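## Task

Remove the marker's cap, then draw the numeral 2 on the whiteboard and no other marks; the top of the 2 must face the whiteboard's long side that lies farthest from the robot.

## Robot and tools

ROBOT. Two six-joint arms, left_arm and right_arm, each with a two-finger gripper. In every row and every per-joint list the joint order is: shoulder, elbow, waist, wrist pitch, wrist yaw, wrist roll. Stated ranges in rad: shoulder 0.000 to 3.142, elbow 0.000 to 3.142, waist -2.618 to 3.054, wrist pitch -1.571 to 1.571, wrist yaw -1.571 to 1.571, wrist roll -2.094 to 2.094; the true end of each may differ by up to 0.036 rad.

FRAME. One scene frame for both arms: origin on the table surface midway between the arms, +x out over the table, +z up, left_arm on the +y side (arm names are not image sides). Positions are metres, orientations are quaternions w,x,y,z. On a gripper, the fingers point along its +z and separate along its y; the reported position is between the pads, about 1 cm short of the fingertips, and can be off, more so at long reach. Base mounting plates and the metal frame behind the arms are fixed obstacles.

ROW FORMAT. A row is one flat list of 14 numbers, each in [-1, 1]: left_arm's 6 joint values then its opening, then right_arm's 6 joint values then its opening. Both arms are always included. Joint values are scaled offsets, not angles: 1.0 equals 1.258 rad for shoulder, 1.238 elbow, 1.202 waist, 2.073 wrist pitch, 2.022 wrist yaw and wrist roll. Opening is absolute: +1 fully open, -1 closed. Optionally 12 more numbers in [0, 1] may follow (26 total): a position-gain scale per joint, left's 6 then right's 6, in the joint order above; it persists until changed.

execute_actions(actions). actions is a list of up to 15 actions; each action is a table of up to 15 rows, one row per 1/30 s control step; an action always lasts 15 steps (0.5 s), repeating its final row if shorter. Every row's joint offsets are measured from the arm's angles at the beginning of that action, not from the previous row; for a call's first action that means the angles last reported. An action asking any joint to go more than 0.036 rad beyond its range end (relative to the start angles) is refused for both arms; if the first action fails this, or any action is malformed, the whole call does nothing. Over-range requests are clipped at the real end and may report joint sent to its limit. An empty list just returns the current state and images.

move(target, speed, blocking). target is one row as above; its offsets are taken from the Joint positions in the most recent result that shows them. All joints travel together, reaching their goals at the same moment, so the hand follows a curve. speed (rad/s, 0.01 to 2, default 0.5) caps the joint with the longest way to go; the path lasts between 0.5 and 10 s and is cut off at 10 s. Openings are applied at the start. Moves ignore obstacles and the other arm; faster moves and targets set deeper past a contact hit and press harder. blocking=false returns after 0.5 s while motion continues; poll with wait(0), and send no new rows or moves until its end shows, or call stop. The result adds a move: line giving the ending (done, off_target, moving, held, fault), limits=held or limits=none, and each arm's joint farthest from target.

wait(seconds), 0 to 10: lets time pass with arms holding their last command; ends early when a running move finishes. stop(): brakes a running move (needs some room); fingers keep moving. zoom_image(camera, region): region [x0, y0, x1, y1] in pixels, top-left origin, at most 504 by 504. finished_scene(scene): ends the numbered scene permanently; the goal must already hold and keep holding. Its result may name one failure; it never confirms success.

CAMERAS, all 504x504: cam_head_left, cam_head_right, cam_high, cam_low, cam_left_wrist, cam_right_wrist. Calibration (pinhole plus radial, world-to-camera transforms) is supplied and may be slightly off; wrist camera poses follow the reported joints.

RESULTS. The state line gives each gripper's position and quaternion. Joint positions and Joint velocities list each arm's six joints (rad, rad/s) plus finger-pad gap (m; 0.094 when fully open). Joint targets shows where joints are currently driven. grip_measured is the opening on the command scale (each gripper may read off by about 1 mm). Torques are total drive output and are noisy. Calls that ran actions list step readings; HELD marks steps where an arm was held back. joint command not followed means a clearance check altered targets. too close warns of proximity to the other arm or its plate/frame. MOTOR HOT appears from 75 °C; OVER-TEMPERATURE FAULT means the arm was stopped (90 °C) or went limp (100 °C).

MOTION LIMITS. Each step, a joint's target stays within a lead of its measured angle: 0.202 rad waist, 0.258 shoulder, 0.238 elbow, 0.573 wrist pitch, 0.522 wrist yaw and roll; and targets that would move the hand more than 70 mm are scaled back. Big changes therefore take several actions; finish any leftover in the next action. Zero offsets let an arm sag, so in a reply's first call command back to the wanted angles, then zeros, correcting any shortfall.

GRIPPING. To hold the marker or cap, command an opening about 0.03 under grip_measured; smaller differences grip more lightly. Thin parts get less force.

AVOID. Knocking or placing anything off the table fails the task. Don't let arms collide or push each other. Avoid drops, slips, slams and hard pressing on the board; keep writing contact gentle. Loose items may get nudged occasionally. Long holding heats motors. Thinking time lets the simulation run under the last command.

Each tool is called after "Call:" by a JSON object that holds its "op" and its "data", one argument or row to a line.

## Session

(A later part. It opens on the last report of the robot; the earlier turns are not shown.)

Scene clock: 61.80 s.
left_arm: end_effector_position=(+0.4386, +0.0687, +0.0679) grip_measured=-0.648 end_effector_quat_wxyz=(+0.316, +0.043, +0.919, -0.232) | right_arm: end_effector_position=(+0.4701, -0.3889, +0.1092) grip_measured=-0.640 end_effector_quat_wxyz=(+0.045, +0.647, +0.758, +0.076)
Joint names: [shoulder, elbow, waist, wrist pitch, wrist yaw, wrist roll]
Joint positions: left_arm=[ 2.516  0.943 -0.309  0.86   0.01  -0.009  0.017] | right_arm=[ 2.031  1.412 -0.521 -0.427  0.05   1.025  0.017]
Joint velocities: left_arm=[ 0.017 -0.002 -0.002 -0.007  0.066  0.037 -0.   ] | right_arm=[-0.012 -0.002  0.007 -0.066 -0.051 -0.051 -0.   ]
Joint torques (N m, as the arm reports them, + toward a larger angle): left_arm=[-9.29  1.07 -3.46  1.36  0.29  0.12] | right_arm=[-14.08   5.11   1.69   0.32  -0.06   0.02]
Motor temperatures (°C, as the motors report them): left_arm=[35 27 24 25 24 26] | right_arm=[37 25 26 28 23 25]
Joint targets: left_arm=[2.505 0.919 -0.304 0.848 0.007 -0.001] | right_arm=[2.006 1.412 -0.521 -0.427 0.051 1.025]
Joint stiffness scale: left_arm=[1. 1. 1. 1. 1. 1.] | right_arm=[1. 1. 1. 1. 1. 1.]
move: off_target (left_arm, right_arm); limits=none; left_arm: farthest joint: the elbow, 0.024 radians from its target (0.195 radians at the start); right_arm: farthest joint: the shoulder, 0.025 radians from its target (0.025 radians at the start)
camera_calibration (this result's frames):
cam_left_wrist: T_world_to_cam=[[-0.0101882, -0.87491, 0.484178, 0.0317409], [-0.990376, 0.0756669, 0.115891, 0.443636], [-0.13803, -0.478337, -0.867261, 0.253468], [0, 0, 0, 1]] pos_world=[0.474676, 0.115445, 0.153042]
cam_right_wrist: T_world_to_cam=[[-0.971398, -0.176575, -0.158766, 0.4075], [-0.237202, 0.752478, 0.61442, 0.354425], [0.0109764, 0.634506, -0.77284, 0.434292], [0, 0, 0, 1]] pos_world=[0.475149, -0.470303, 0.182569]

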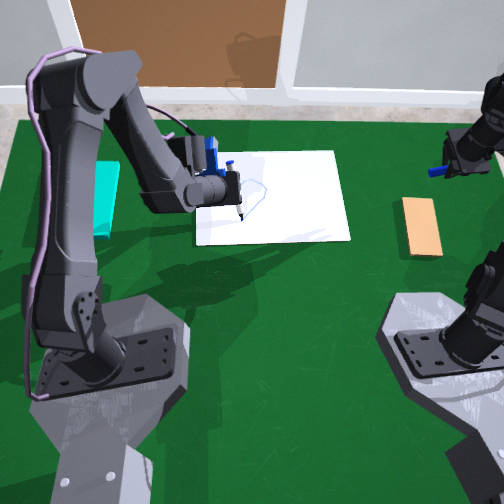

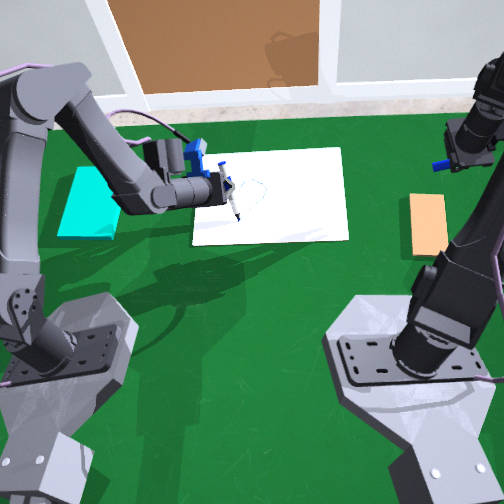

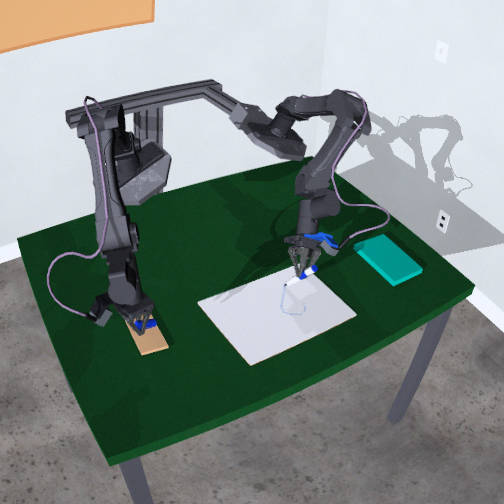

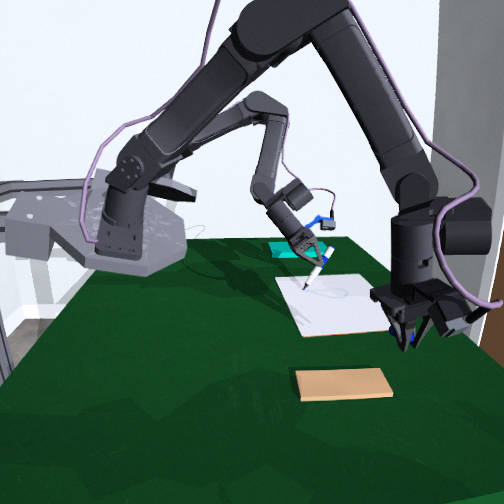

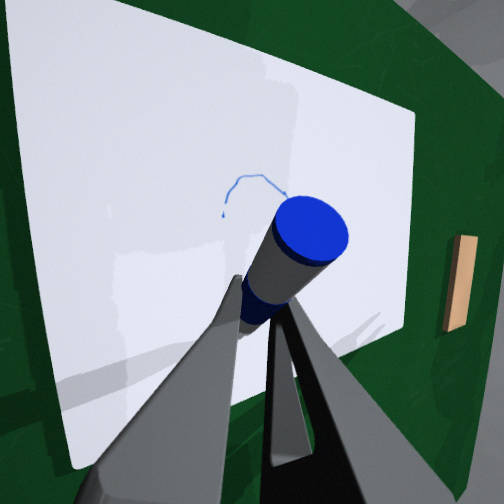

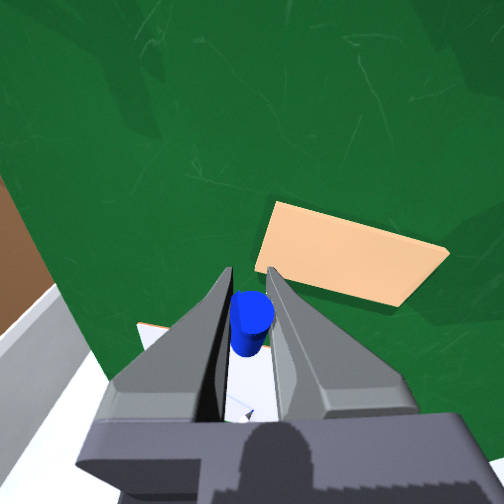

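Call:
{"op": "move", "data": {
  "target": [0.0485,0.066,-0.0666,-0.013,0.0,0.004,-0.76,-0.02,0,0,0,0,0,-0.75],
  "speed": 0.08
}}

Call:
{"op": "zoom_image", "data": {
  "camera": "cam_high",
  "region": [200,250,360,370]
}}

Scene clock: 63.50 s.
left_arm: end_effector_position=(+0.4366, +0.0330, +0.0702) grip_measured=-0.648 end_effector_quat_wxyz=(+0.318, +0.071, +0.912, -0.248) | right_arm: end_effector_position=(+0.4702, -0.3889, +0.1092) grip_measured=-0.640 end_effector_quat_wxyz=(+0.045, +0.647, +0.758, +0.076)
Joint names: [shoulder, elbow, waist, wrist pitch, wrist yaw, wrist roll]
Joint positions: left_arm=[ 2.564  1.002 -0.377  0.845  0.009 -0.01   0.017] | right_arm=[ 2.031  1.412 -0.521 -0.427  0.05   1.025  0.017]
Joint velocities: left_arm=[ 0.022  0.002 -0.002 -0.022 -0.037 -0.066 -0.001] | right_arm=[-0.017 -0.022  0.012  0.007 -0.037  0.022  0.   ]
Joint torques (N m, as the arm reports them, + toward a larger angle): left_arm=[-7.94  4.29 -4.84  1.4   0.32  0.13] | right_arm=[-14.11   5.14   1.65   0.32  -0.05   0.01]
Motor temperatures (°C, as the motors report them): left_arm=[34 27 24 25 24 26] | right_arm=[37 25 26 28 23 25]
Joint targets: left_arm=[2.576 1.024 -0.388 0.833 0.010 -0.001] | right_arm=[2.006 1.412 -0.521 -0.427 0.050 1.025]
Joint stiffness scale: left_arm=[1. 1. 1. 1. 1. 1.] | right_arm=[1. 1. 1. 1. 1. 1.]
move: off_target (left_arm, right_arm); limits=none; left_arm: farthest joint: the elbow, 0.022 radians from its target (0.082 radians at the start); right_arm: farthest joint: the shoulder, 0.025 radians from its target (0.025 radians at the start)
camera_calibration (this result's frames):
cam_left_wrist: T_world_to_cam=[[-0.0744531, -0.865187, 0.495892, 0.0262316], [-0.985774, 0.138994, 0.0944998, 0.441463], [-0.150686, -0.481802, -0.863227, 0.243539], [0, 0, 0, 1]] pos_world=[0.473834, 0.0786722, 0.155504]
cam_right_wrist: T_world_to_cam=[[-0.971366, -0.176569, -0.158969, 0.407547], [-0.23733, 0.752252, 0.614648, 0.354326], [0.0110573, 0.634776, -0.772617, 0.4343], [0, 0, 0, 1]] pos_world=[0.475167, -0.470266, 0.182549]

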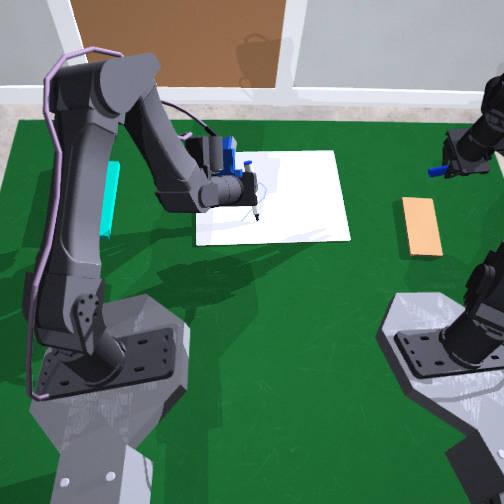

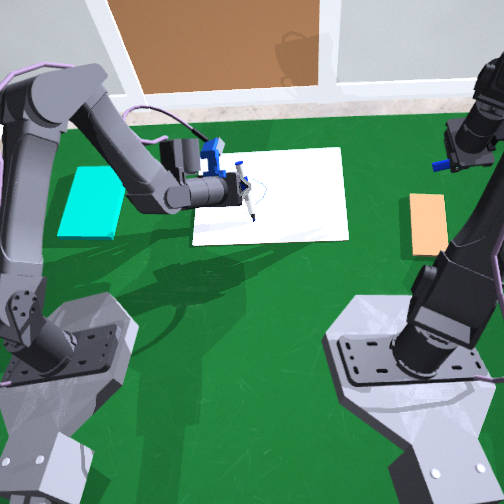

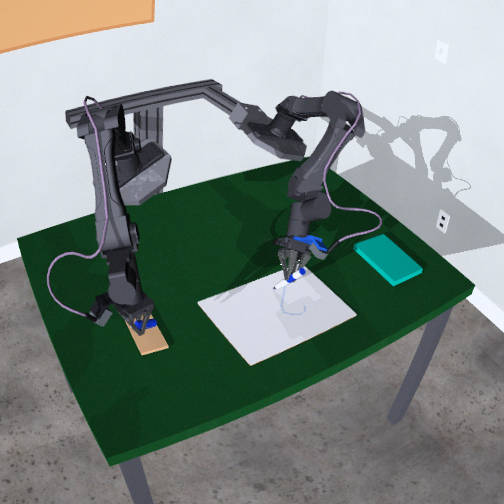

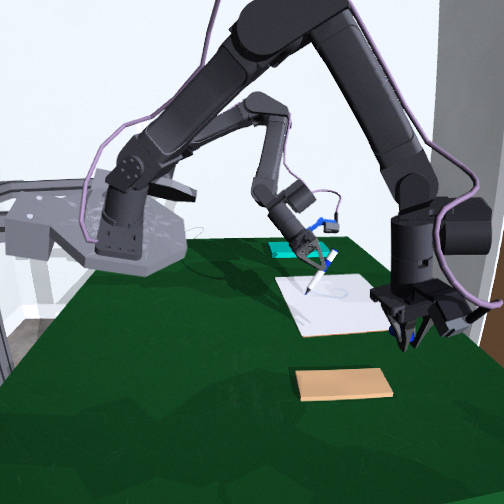

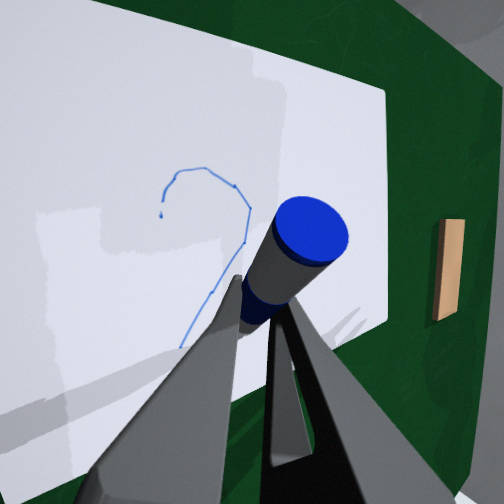

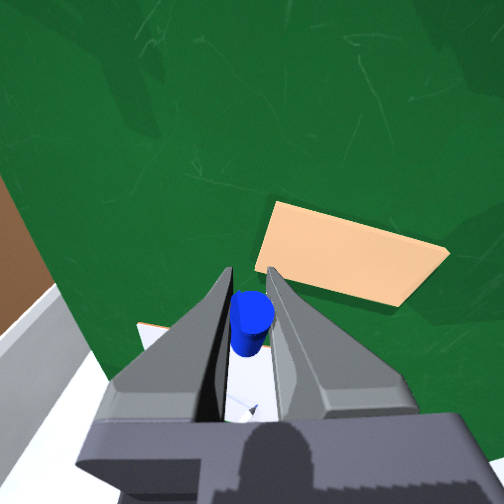

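Region (200, 250, 360, 370) of cam_high's 504x504 image, scaled by 3.150, with more detail than that image has; it fills the top 378 rows of this view, and the rest is white.

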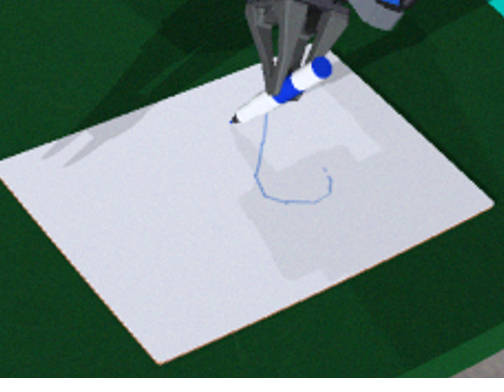

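Call:
{"op": "move", "data": {
  "target": [0.0564,0.0816,-0.0616,-0.0145,0.0,0.004,-0.76,-0.02,0,0,0,0,0,-0.75],
  "speed": 0.08
}}

Call:
{"op": "zoom_image", "data": {
  "camera": "cam_left_wrist",
  "region": [30,150,320,420]
}}

Scene clock: 65.30 s.
left_arm: end_effector_position=(+0.4365, -0.0021, +0.0706) grip_measured=-0.648 end_effector_quat_wxyz=(+0.322, +0.097, +0.905, -0.263) | right_arm: end_effector_position=(+0.4702, -0.3888, +0.1092) grip_measured=-0.640 end_effector_quat_wxyz=(+0.045, +0.647, +0.758, +0.076)
Joint names: [shoulder, elbow, waist, wrist pitch, wrist yaw, wrist roll]
Joint positions: left_arm=[ 2.623  1.081 -0.438  0.827  0.007 -0.01   0.017] | right_arm=[ 2.031  1.412 -0.521 -0.427  0.05   1.025  0.017]
Joint velocities: left_arm=[ 0.002 -0.012  0.012  0.007 -0.022 -0.066  0.   ] | right_arm=[-0.012 -0.007 -0.012  0.037  0.007 -0.066 -0.   ]
Joint torques (N m, as the arm reports them, + toward a larger angle): left_arm=[-8.23  4.59 -5.07  1.36  0.33  0.12] | right_arm=[-14.09   5.12   1.7    0.33  -0.06   0.02]
Motor temperatures (°C, as the motors report them): left_arm=[34 27 24 25 24 26] | right_arm=[37 25 26 28 23 25]
Joint targets: left_arm=[2.635 1.103 -0.451 0.815 0.009 -0.002] | right_arm=[2.006 1.412 -0.521 -0.427 0.050 1.025]
Joint stiffness scale: left_arm=[1. 1. 1. 1. 1. 1.] | right_arm=[1. 1. 1. 1. 1. 1.]
move: off_target (left_arm, right_arm); limits=none; left_arm: farthest joint: the elbow, 0.022 radians from its target (0.101 radians at the start); right_arm: farthest joint: the shoulder, 0.025 radians from its target (0.025 radians at the start)
camera_calibration (this result's frames):
cam_left_wrist: T_world_to_cam=[[-0.132531, -0.852462, 0.505712, 0.0203546], [-0.978587, 0.193603, 0.0698943, 0.444912], [-0.15749, -0.48562, -0.859866, 0.229669], [0, 0, 0, 1]] pos_world=[0.474253, 0.0427468, 0.156094]
cam_right_wrist: T_world_to_cam=[[-0.971334, -0.176562, -0.159173, 0.407593], [-0.237458, 0.752025, 0.614875, 0.354227], [0.0111382, 0.635046, -0.772394, 0.434309], [0, 0, 0, 1]] pos_world=[0.475186, -0.470229, 0.18253]

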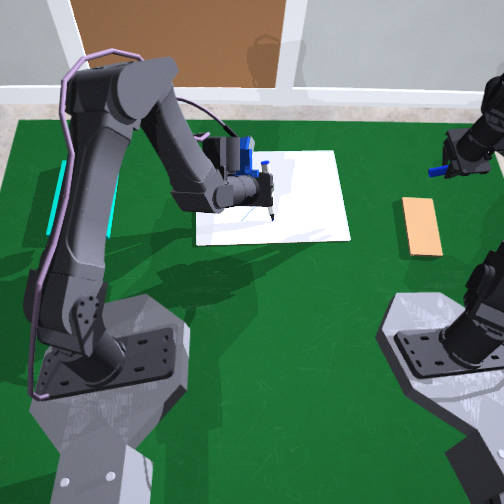

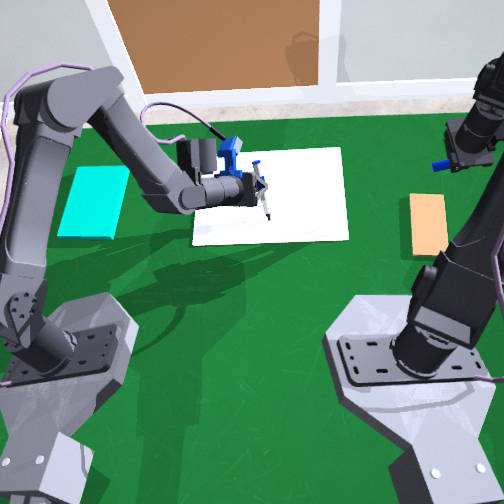

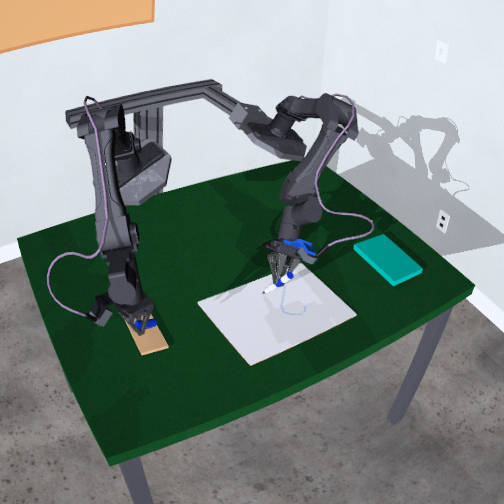

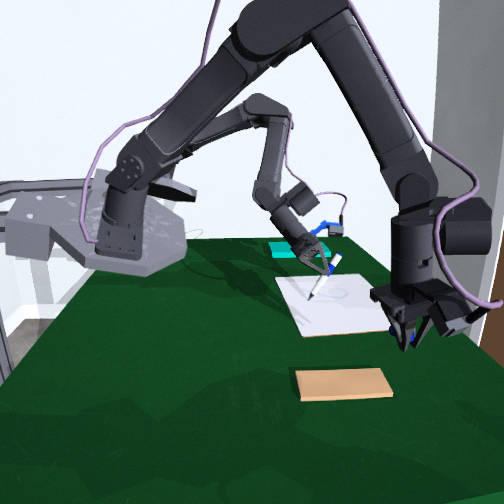

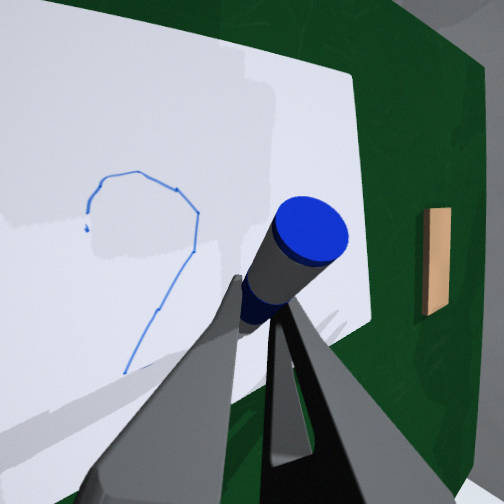

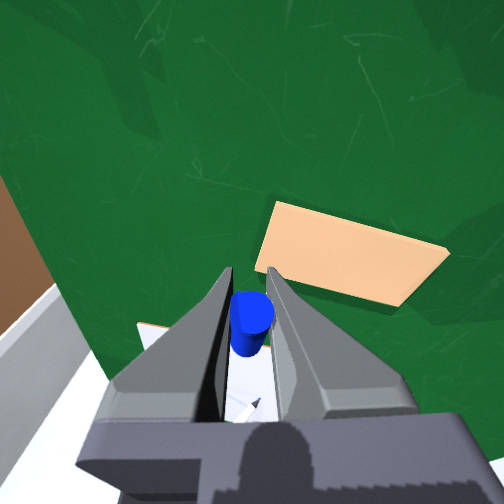

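Region (30, 150, 320, 420) of cam_left_wrist's 504x504 image, scaled by 1.738, with more detail than that image has; it fills the top 469 rows of this view, and the rest is white.

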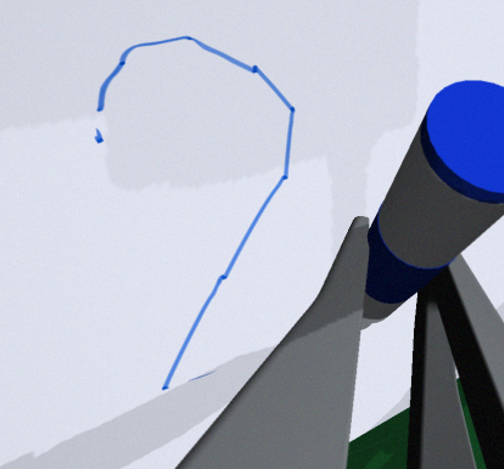

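Call:
{"op": "zoom_image", "data": {
  "camera": "cam_head_left",
  "region": [210,170,310,245]
}}

Call:
{"op": "zoom_image", "data": {
  "camera": "cam_low",
  "region": [280,250,380,320]
}}

Region (210, 170, 310, 245) of cam_head_left's 504x504 image, scaled by 5.040, with more detail than that image has; it fills the top 378 rows of this view, and the rest is white.

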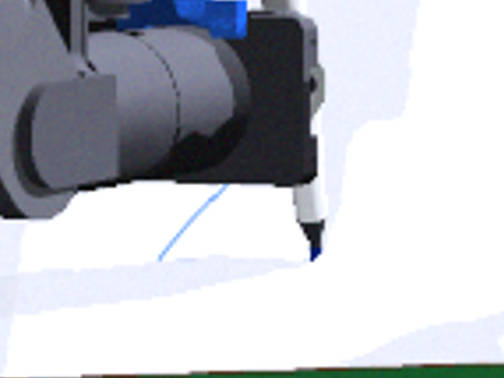

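Region (280, 250, 380, 320) of cam_low's 504x504 image, scaled by 5.040, with more detail than that image has; it fills the top 353 rows of this view, and the rest is white.

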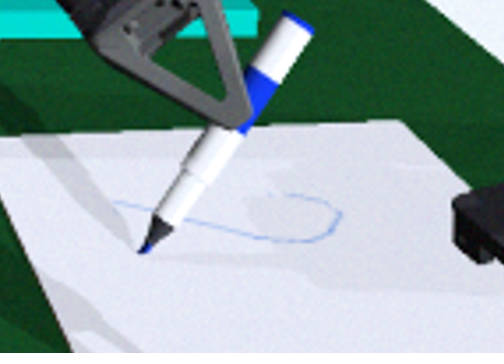

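Call:
{"op": "move", "data": {
  "target": [0.0155,0.010,-0.008,-0.004,0.0,0.004,-0.76,-0.02,0,0,0,0,0,-0.75],
  "speed": 0.04
}}

Call:
{"op": "zoom_image", "data": {
  "camera": "cam_head_left",
  "region": [210,170,310,245]
}}

Scene clock: 67.50 s.
left_arm: end_effector_position=(+0.4365, -0.0021, +0.0706) grip_measured=-0.648 end_effector_quat_wxyz=(+0.322, +0.097, +0.905, -0.263) | right_arm: end_effector_position=(+0.4702, -0.3888, +0.1092) grip_measured=-0.640 end_effector_quat_wxyz=(+0.045, +0.647, +0.758, +0.076)
Joint names: [shoulder, elbow, waist, wrist pitch, wrist yaw, wrist roll]
Joint positions: left_arm=[ 2.623  1.081 -0.438  0.827  0.007 -0.01   0.017] | right_arm=[ 2.031  1.412 -0.521 -0.427  0.05   1.025  0.017]
Joint velocities: left_arm=[ 0.012 -0.002  0.002 -0.022  0.007  0.007 -0.001] | right_arm=[-0.007 -0.007 -0.002  0.007  0.007  0.037 -0.   ]
Joint torques (N m, as the arm reports them, + toward a larger angle): left_arm=[-7.81  3.97 -4.89  1.45  0.33  0.12] | right_arm=[-14.11   5.11   1.67   0.32  -0.05   0.02]
Motor temperatures (°C, as the motors report them): left_arm=[34 27 24 26 24 26] | right_arm=[37 25 26 28 23 25]
Joint targets: left_arm=[2.642 1.094 -0.448 0.819 0.008 -0.002] | right_arm=[2.006 1.412 -0.521 -0.427 0.050 1.025]
Joint stiffness scale: left_arm=[1. 1. 1. 1. 1. 1.] | right_arm=[1. 1. 1. 1. 1. 1.]
move: off_target (right_arm); limits=none; left_arm: farthest joint: the shoulder, 0.020 radians from its target (0.020 radians at the start); right_arm: farthest joint: the shoulder, 0.025 radians from its target (0.025 radians at the start)
camera_calibration (this result's frames):
cam_left_wrist: T_world_to_cam=[[-0.132531, -0.852462, 0.505712, 0.0203546], [-0.978587, 0.193603, 0.0698943, 0.444912], [-0.15749, -0.48562, -0.859866, 0.229669], [0, 0, 0, 1]] pos_world=[0.474253, 0.0427468, 0.156094]
cam_right_wrist: T_world_to_cam=[[-0.971334, -0.176562, -0.159173, 0.407593], [-0.237458, 0.752025, 0.614875, 0.354227], [0.0111382, 0.635046, -0.772394, 0.434309], [0, 0, 0, 1]] pos_world=[0.475186, -0.470229, 0.18253]

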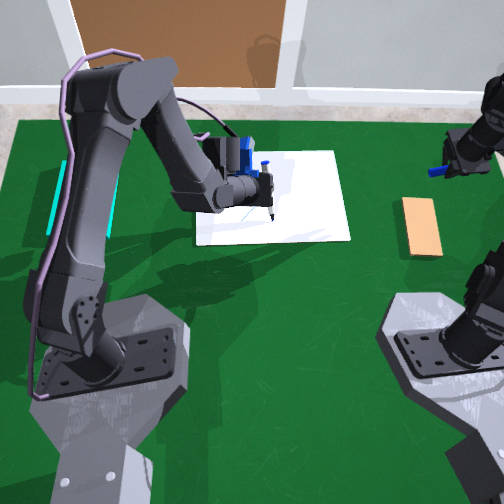

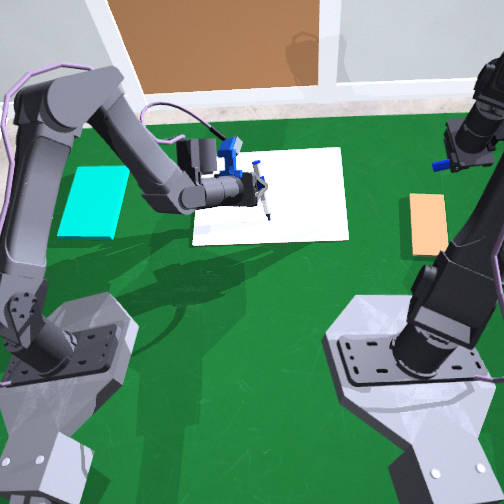

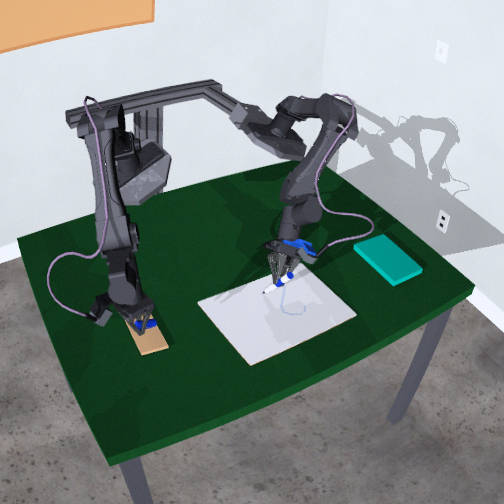

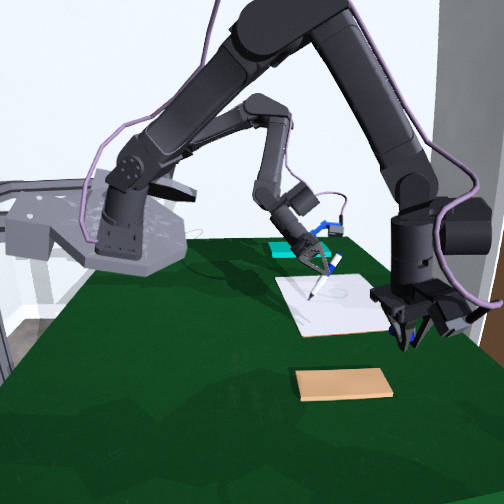

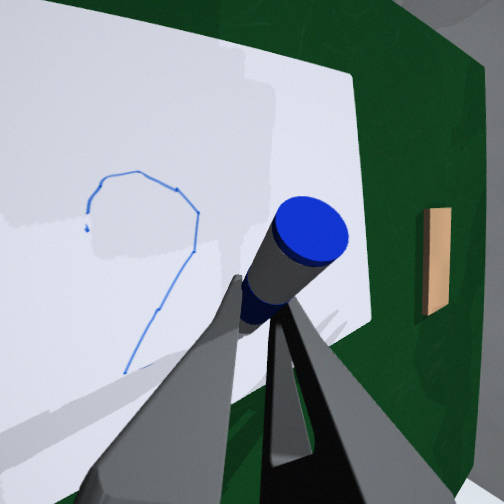

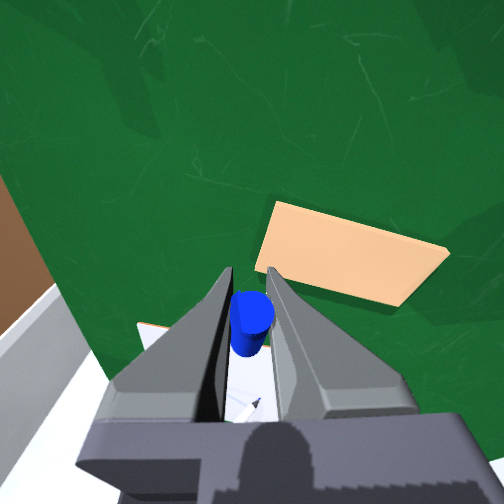

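Region (210, 170, 310, 245) of cam_head_left's 504x504 image, scaled by 5.040, with more detail than that image has; it fills the top 378 rows of this view, and the rest is white.

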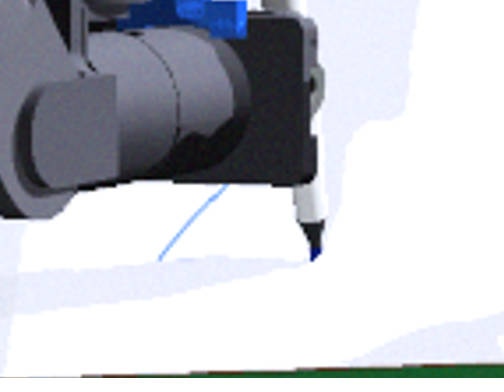

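Call:
{"op": "move", "data": {
  "target": [0.026,-0.004,-0.004,-0.004,0.0,0.004,-0.76,-0.02,0,0,0,0,0,-0.75],
  "speed": 0.04
}}

Call:
{"op": "zoom_image", "data": {
  "camera": "cam_head_left",
  "region": [210,170,310,245]
}}

Scene clock: 68.77 s.
left_arm: end_effector_position=(+0.4357, -0.0026, +0.0691) grip_measured=-0.648 end_effector_quat_wxyz=(+0.323, +0.096, +0.904, -0.263) | right_arm: end_effector_position=(+0.4702, -0.3887, +0.1092) grip_measured=-0.640 end_effector_quat_wxyz=(+0.045, +0.647, +0.758, +0.076)
Joint names: [shoulder, elbow, waist, wrist pitch, wrist yaw, wrist roll]
Joint positions: left_arm=[ 2.631  1.081 -0.438  0.839  0.007 -0.01   0.017] | right_arm=[ 2.031  1.412 -0.521 -0.427  0.049  1.025  0.017]
Joint velocities: left_arm=[-0.017  0.007  0.012 -0.022 -0.007  0.022  0.   ] | right_arm=[ 0.002 -0.022  0.002 -0.037 -0.066 -0.007  0.001]
Joint torques (N m, as the arm reports them, + toward a larger angle): left_arm=[-7.43  2.74 -4.49  1.33  0.33  0.11] | right_arm=[-14.08   5.07   1.71   0.32  -0.06   0.03]
Motor temperatures (°C, as the motors report them): left_arm=[34 27 24 26 24 26] | right_arm=[37 25 26 28 23 25]
Joint targets: left_arm=[2.655 1.077 -0.443 0.819 0.008 -0.002] | right_arm=[2.006 1.412 -0.521 -0.427 0.050 1.025]
Joint stiffness scale: left_arm=[1. 1. 1. 1. 1. 1.] | right_arm=[1. 1. 1. 1. 1. 1.]
move: off_target (left_arm, right_arm); limits=none; left_arm: farthest joint: the shoulder, 0.025 radians from its target (0.033 radians at the start); right_arm: farthest joint: the shoulder, 0.025 radians from its target (0.025 radians at the start)
camera_calibration (this result's frames):
cam_left_wrist: T_world_to_cam=[[-0.132828, -0.852041, 0.506343, 0.0207551], [-0.979052, 0.192335, 0.0668166, 0.444812], [-0.154318, -0.486861, -0.85974, 0.226619], [0, 0, 0, 1]] pos_world=[0.473223, 0.0424632, 0.154604]
cam_right_wrist: T_world_to_cam=[[-0.971302, -0.176556, -0.159376, 0.407639], [-0.237585, 0.751799, 0.615103, 0.354128], [0.011219, 0.635316, -0.772171, 0.434318], [0, 0, 0, 1]] pos_world=[0.475204, -0.470191, 0.18251]

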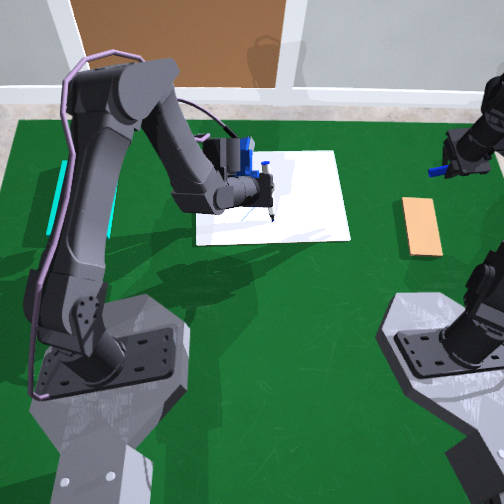

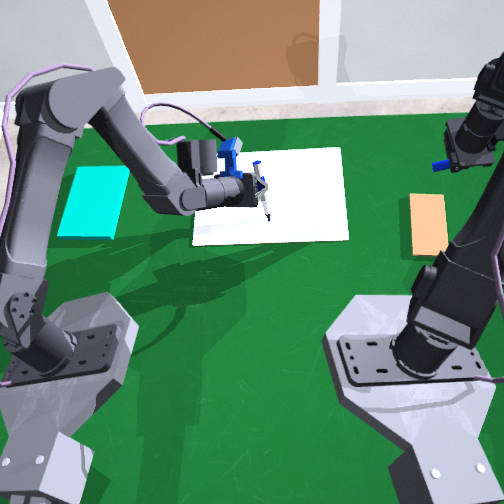

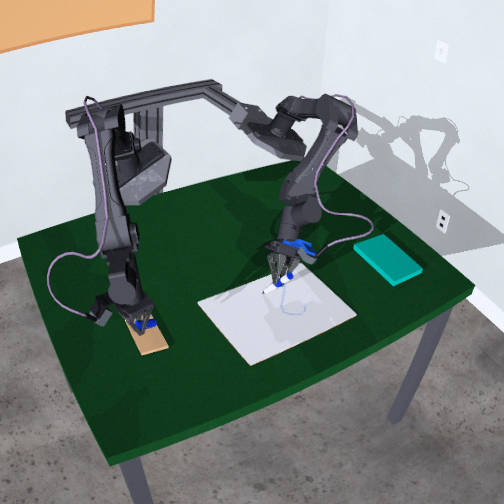

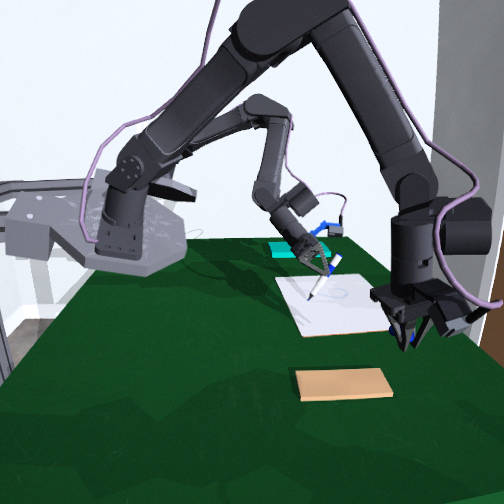

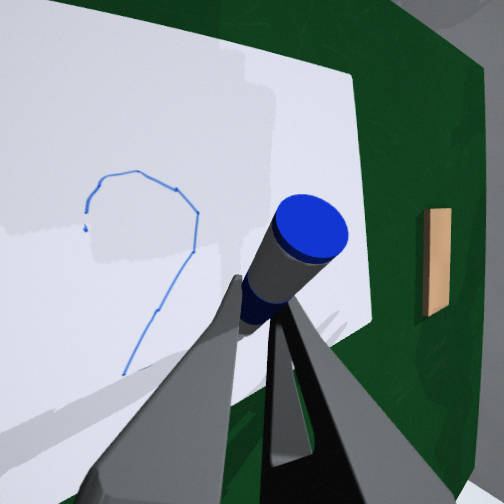

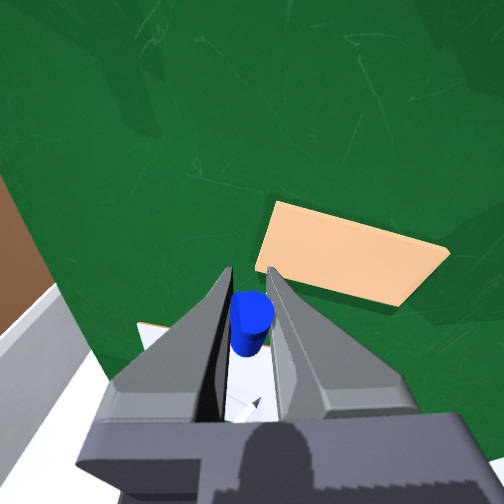

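Region (210, 170, 310, 245) of cam_head_left's 504x504 image, scaled by 5.040, with more detail than that image has; it fills the top 378 rows of this view, and the rest is white.

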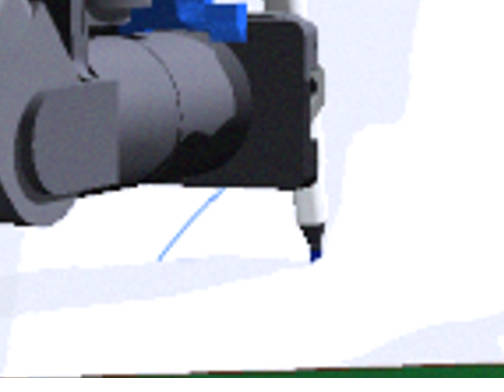

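Call:
{"op": "move", "data": {
  "target": [-0.0525,-0.0816,0.0557,-0.002,0.0,0.004,-0.76,-0.02,0,0,0,0,0,-0.75],
  "speed": 0.06
}}

Call:
{"op": "zoom_image", "data": {
  "camera": "cam_head_left",
  "region": [210,170,310,245]
}}

Scene clock: 70.90 s.
left_arm: end_effector_position=(+0.4333, +0.0301, +0.0678) grip_measured=-0.648 end_effector_quat_wxyz=(+0.314, +0.072, +0.912, -0.255) | right_arm: end_effector_position=(+0.4702, -0.3887, +0.1092) grip_measured=-0.640 end_effector_quat_wxyz=(+0.045, +0.647, +0.758, +0.076)
Joint names: [shoulder, elbow, waist, wrist pitch, wrist yaw, wrist roll]
Joint positions: left_arm=[ 2.574  1.004 -0.377  0.849  0.022 -0.015  0.017] | right_arm=[ 2.031  1.412 -0.521 -0.427  0.049  1.025  0.017]
Joint velocities: left_arm=[-0.002  0.012  0.002 -0.037 -0.066 -0.007  0.001] | right_arm=[ 0.002 -0.007  0.002 -0.022  0.007 -0.095 -0.001]
Joint torques (N m, as the arm reports them, + toward a larger angle): left_arm=[-9.5   1.25 -3.42  1.35  0.15  0.19] | right_arm=[-14.1    5.15   1.75   0.31  -0.06   0.02]
Motor temperatures (°C, as the motors report them): left_arm=[34 27 24 26 24 26] | right_arm=[37 25 26 28 23 25]
Joint targets: left_arm=[2.565 0.981 -0.371 0.835 0.007 -0.002] | right_arm=[2.006 1.412 -0.521 -0.427 0.049 1.025]
Joint stiffness scale: left_arm=[1. 1. 1. 1. 1. 1.] | right_arm=[1. 1. 1. 1. 1. 1.]
move: off_target (left_arm, right_arm); limits=none; left_arm: farthest joint: the elbow, 0.024 radians from its target (0.101 radians at the start); right_arm: farthest joint: the shoulder, 0.025 radians from its target (0.025 radians at the start)
camera_calibration (this result's frames):
cam_left_wrist: T_world_to_cam=[[-0.0768378, -0.858889, 0.506366, 0.0248474], [-0.984058, 0.14703, 0.100064, 0.43748], [-0.160395, -0.490604, -0.856493, 0.243529], [0, 0, 0, 1]] pos_world=[0.471475, 0.0764951, 0.152223]
cam_right_wrist: T_world_to_cam=[[-0.97127, -0.176549, -0.15958, 0.407686], [-0.237713, 0.751572, 0.61533, 0.35403], [0.0112997, 0.635586, -0.771947, 0.434326], [0, 0, 0, 1]] pos_world=[0.475223, -0.470154, 0.18249]

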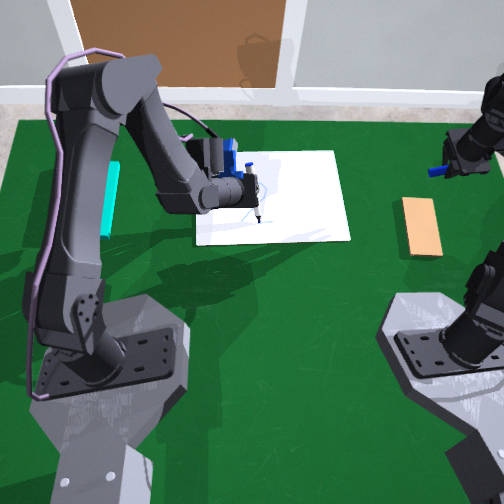

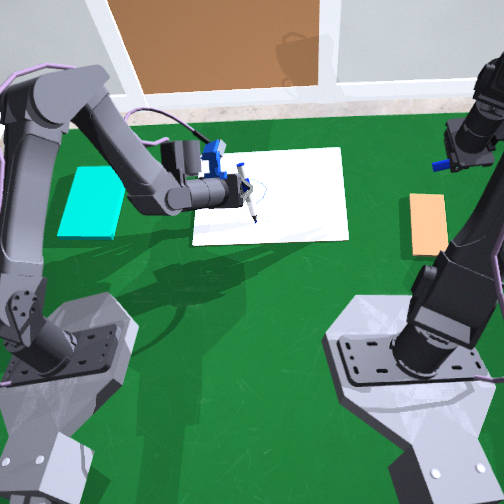

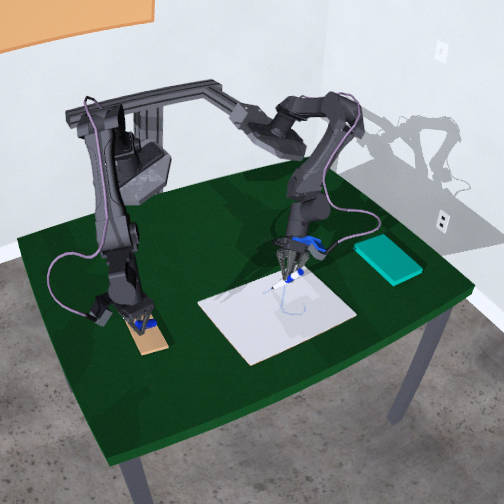

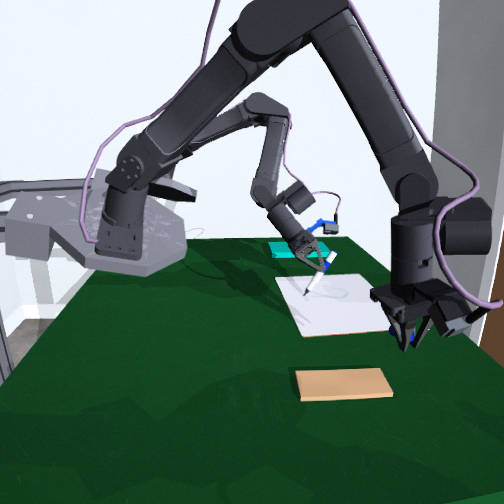

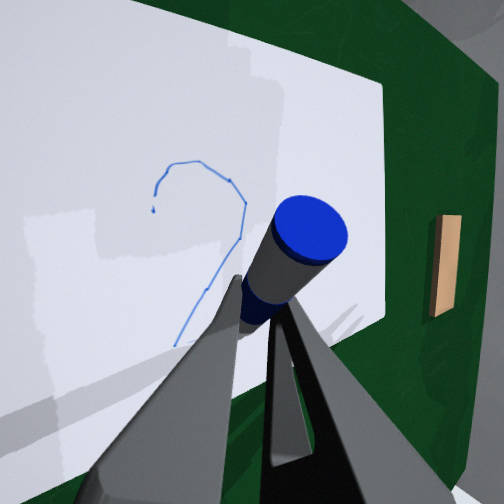

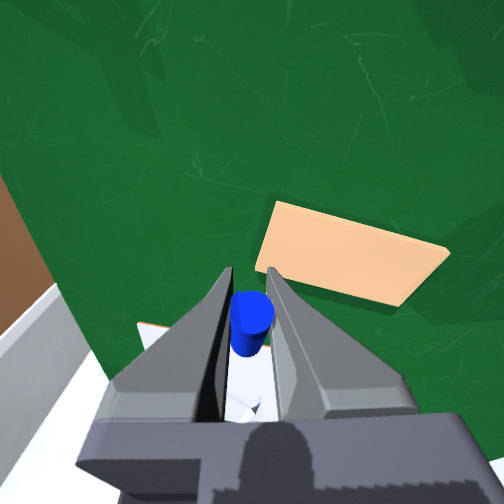

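Region (210, 170, 310, 245) of cam_head_left's 504x504 image, scaled by 5.040, with more detail than that image has; it fills the top 378 rows of this view, and the rest is white.

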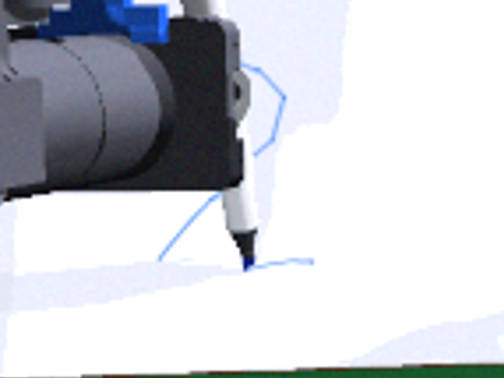

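Call:
{"op": "move", "data": {
  "target": [-0.0549,-0.0662,0.0607,0.0,-0.0074,0.006,-0.76,-0.02,0,0,0,0,0,-0.75],
  "speed": 0.06
}}

Call:
{"op": "zoom_image", "data": {
  "camera": "cam_head_left",
  "region": [200,170,310,245]
}}

Scene clock: 72.80 s.
left_arm: end_effector_position=(+0.4362, +0.0665, +0.0670) grip_measured=-0.648 end_effector_quat_wxyz=(+0.311, +0.041, +0.919, -0.239) | right_arm: end_effector_position=(+0.4703, -0.3886, +0.1092) grip_measured=-0.640 end_effector_quat_wxyz=(+0.045, +0.647, +0.758, +0.077)
Joint names: [shoulder, elbow, waist, wrist pitch, wrist yaw, wrist roll]
Joint positions: left_arm=[ 2.518  0.943 -0.309  0.854  0.022 -0.018  0.017] | right_arm=[ 2.031  1.412 -0.521 -0.427  0.049  1.025  0.017]
Joint velocities: left_arm=[-0.007 -0.017  0.002  0.037 -0.007 -0.051  0.   ] | right_arm=[ 0.007 -0.007  0.007  0.037  0.007 -0.007  0.   ]
Joint torques (N m, as the arm reports them, + toward a larger angle): left_arm=[-9.45  1.2  -3.52  1.43  0.16  0.19] | right_arm=[-14.09   5.09   1.76   0.33  -0.07   0.02]
Motor temperatures (°C, as the motors report them): left_arm=[34 27 24 26 24 26] | right_arm=[38 25 26 28 23 25]
Joint targets: left_arm=[2.505 0.922 -0.304 0.849 0.007 -0.003] | right_arm=[2.006 1.412 -0.521 -0.427 0.049 1.025]
Joint stiffness scale: left_arm=[1. 1. 1. 1. 1. 1.] | right_arm=[1. 1. 1. 1. 1. 1.]
move: off_target (left_arm, right_arm); limits=none; left_arm: farthest joint: the elbow, 0.021 radians from its target (0.082 radians at the start); right_arm: farthest joint: the shoulder, 0.025 radians from its target (0.025 radians at the start)
camera_calibration (this result's frames):
cam_left_wrist: T_world_to_cam=[[-0.00886105, -0.868605, 0.495425, 0.0284687], [-0.988769, 0.0815292, 0.125256, 0.439764], [-0.14919, -0.488751, -0.859572, 0.256372], [0, 0, 0, 1]] pos_world=[0.473325, 0.114176, 0.151183]
cam_right_wrist: T_world_to_cam=[[-0.971237, -0.176542, -0.159783, 0.407732], [-0.237841, 0.751346, 0.615558, 0.353931], [0.0113804, 0.635856, -0.771724, 0.434335], [0, 0, 0, 1]] pos_world=[0.475241, -0.470117, 0.18247]

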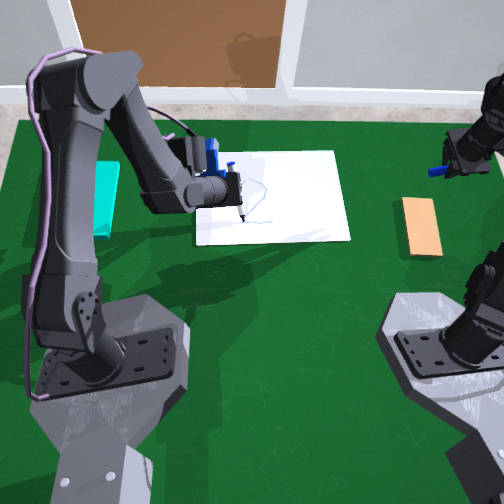

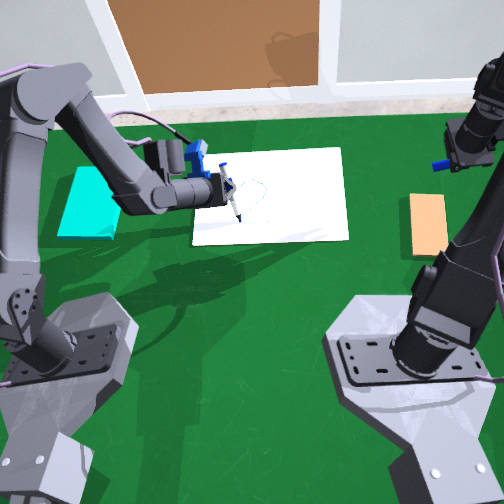

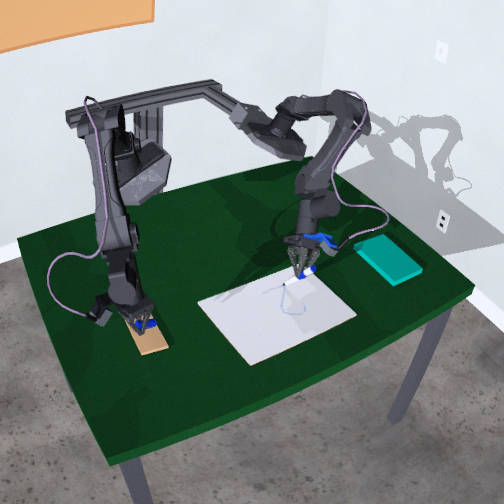

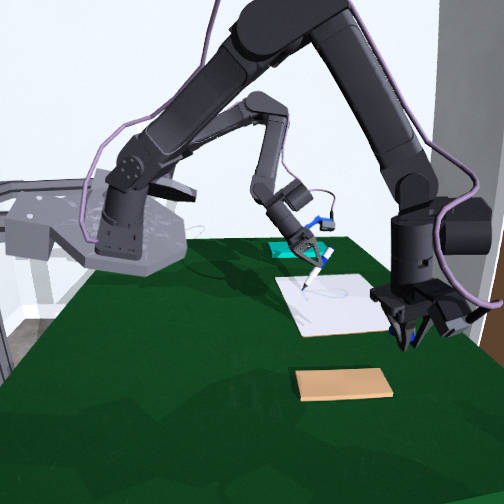

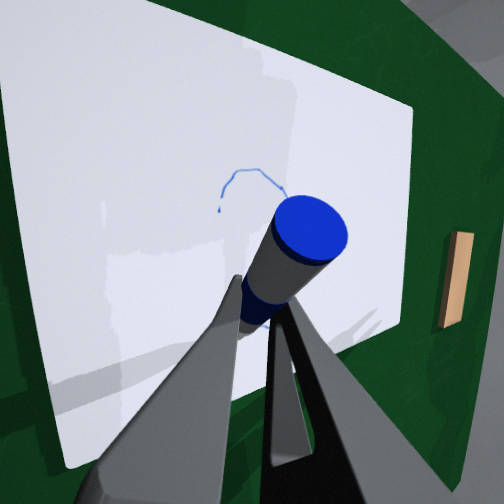

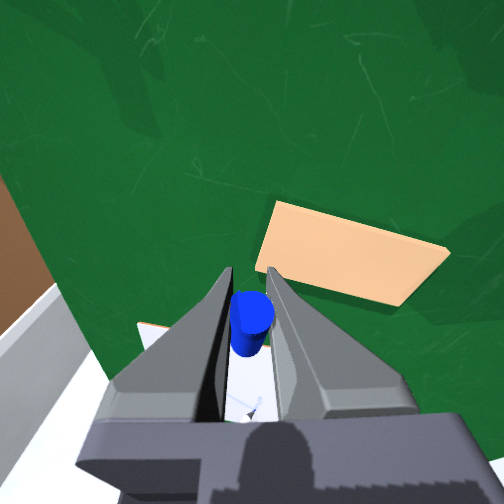

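Region (200, 170, 310, 245) of cam_head_left's 504x504 image, scaled by 4.582, with more detail than that image has; it fills the top 344 rows of this view, and the rest is white.

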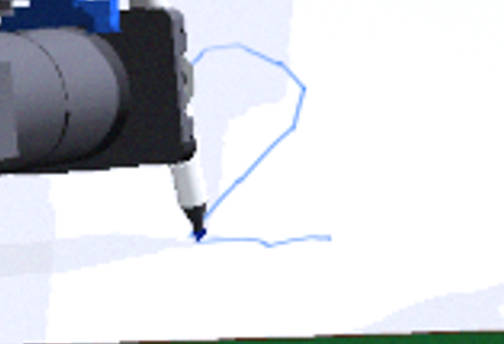

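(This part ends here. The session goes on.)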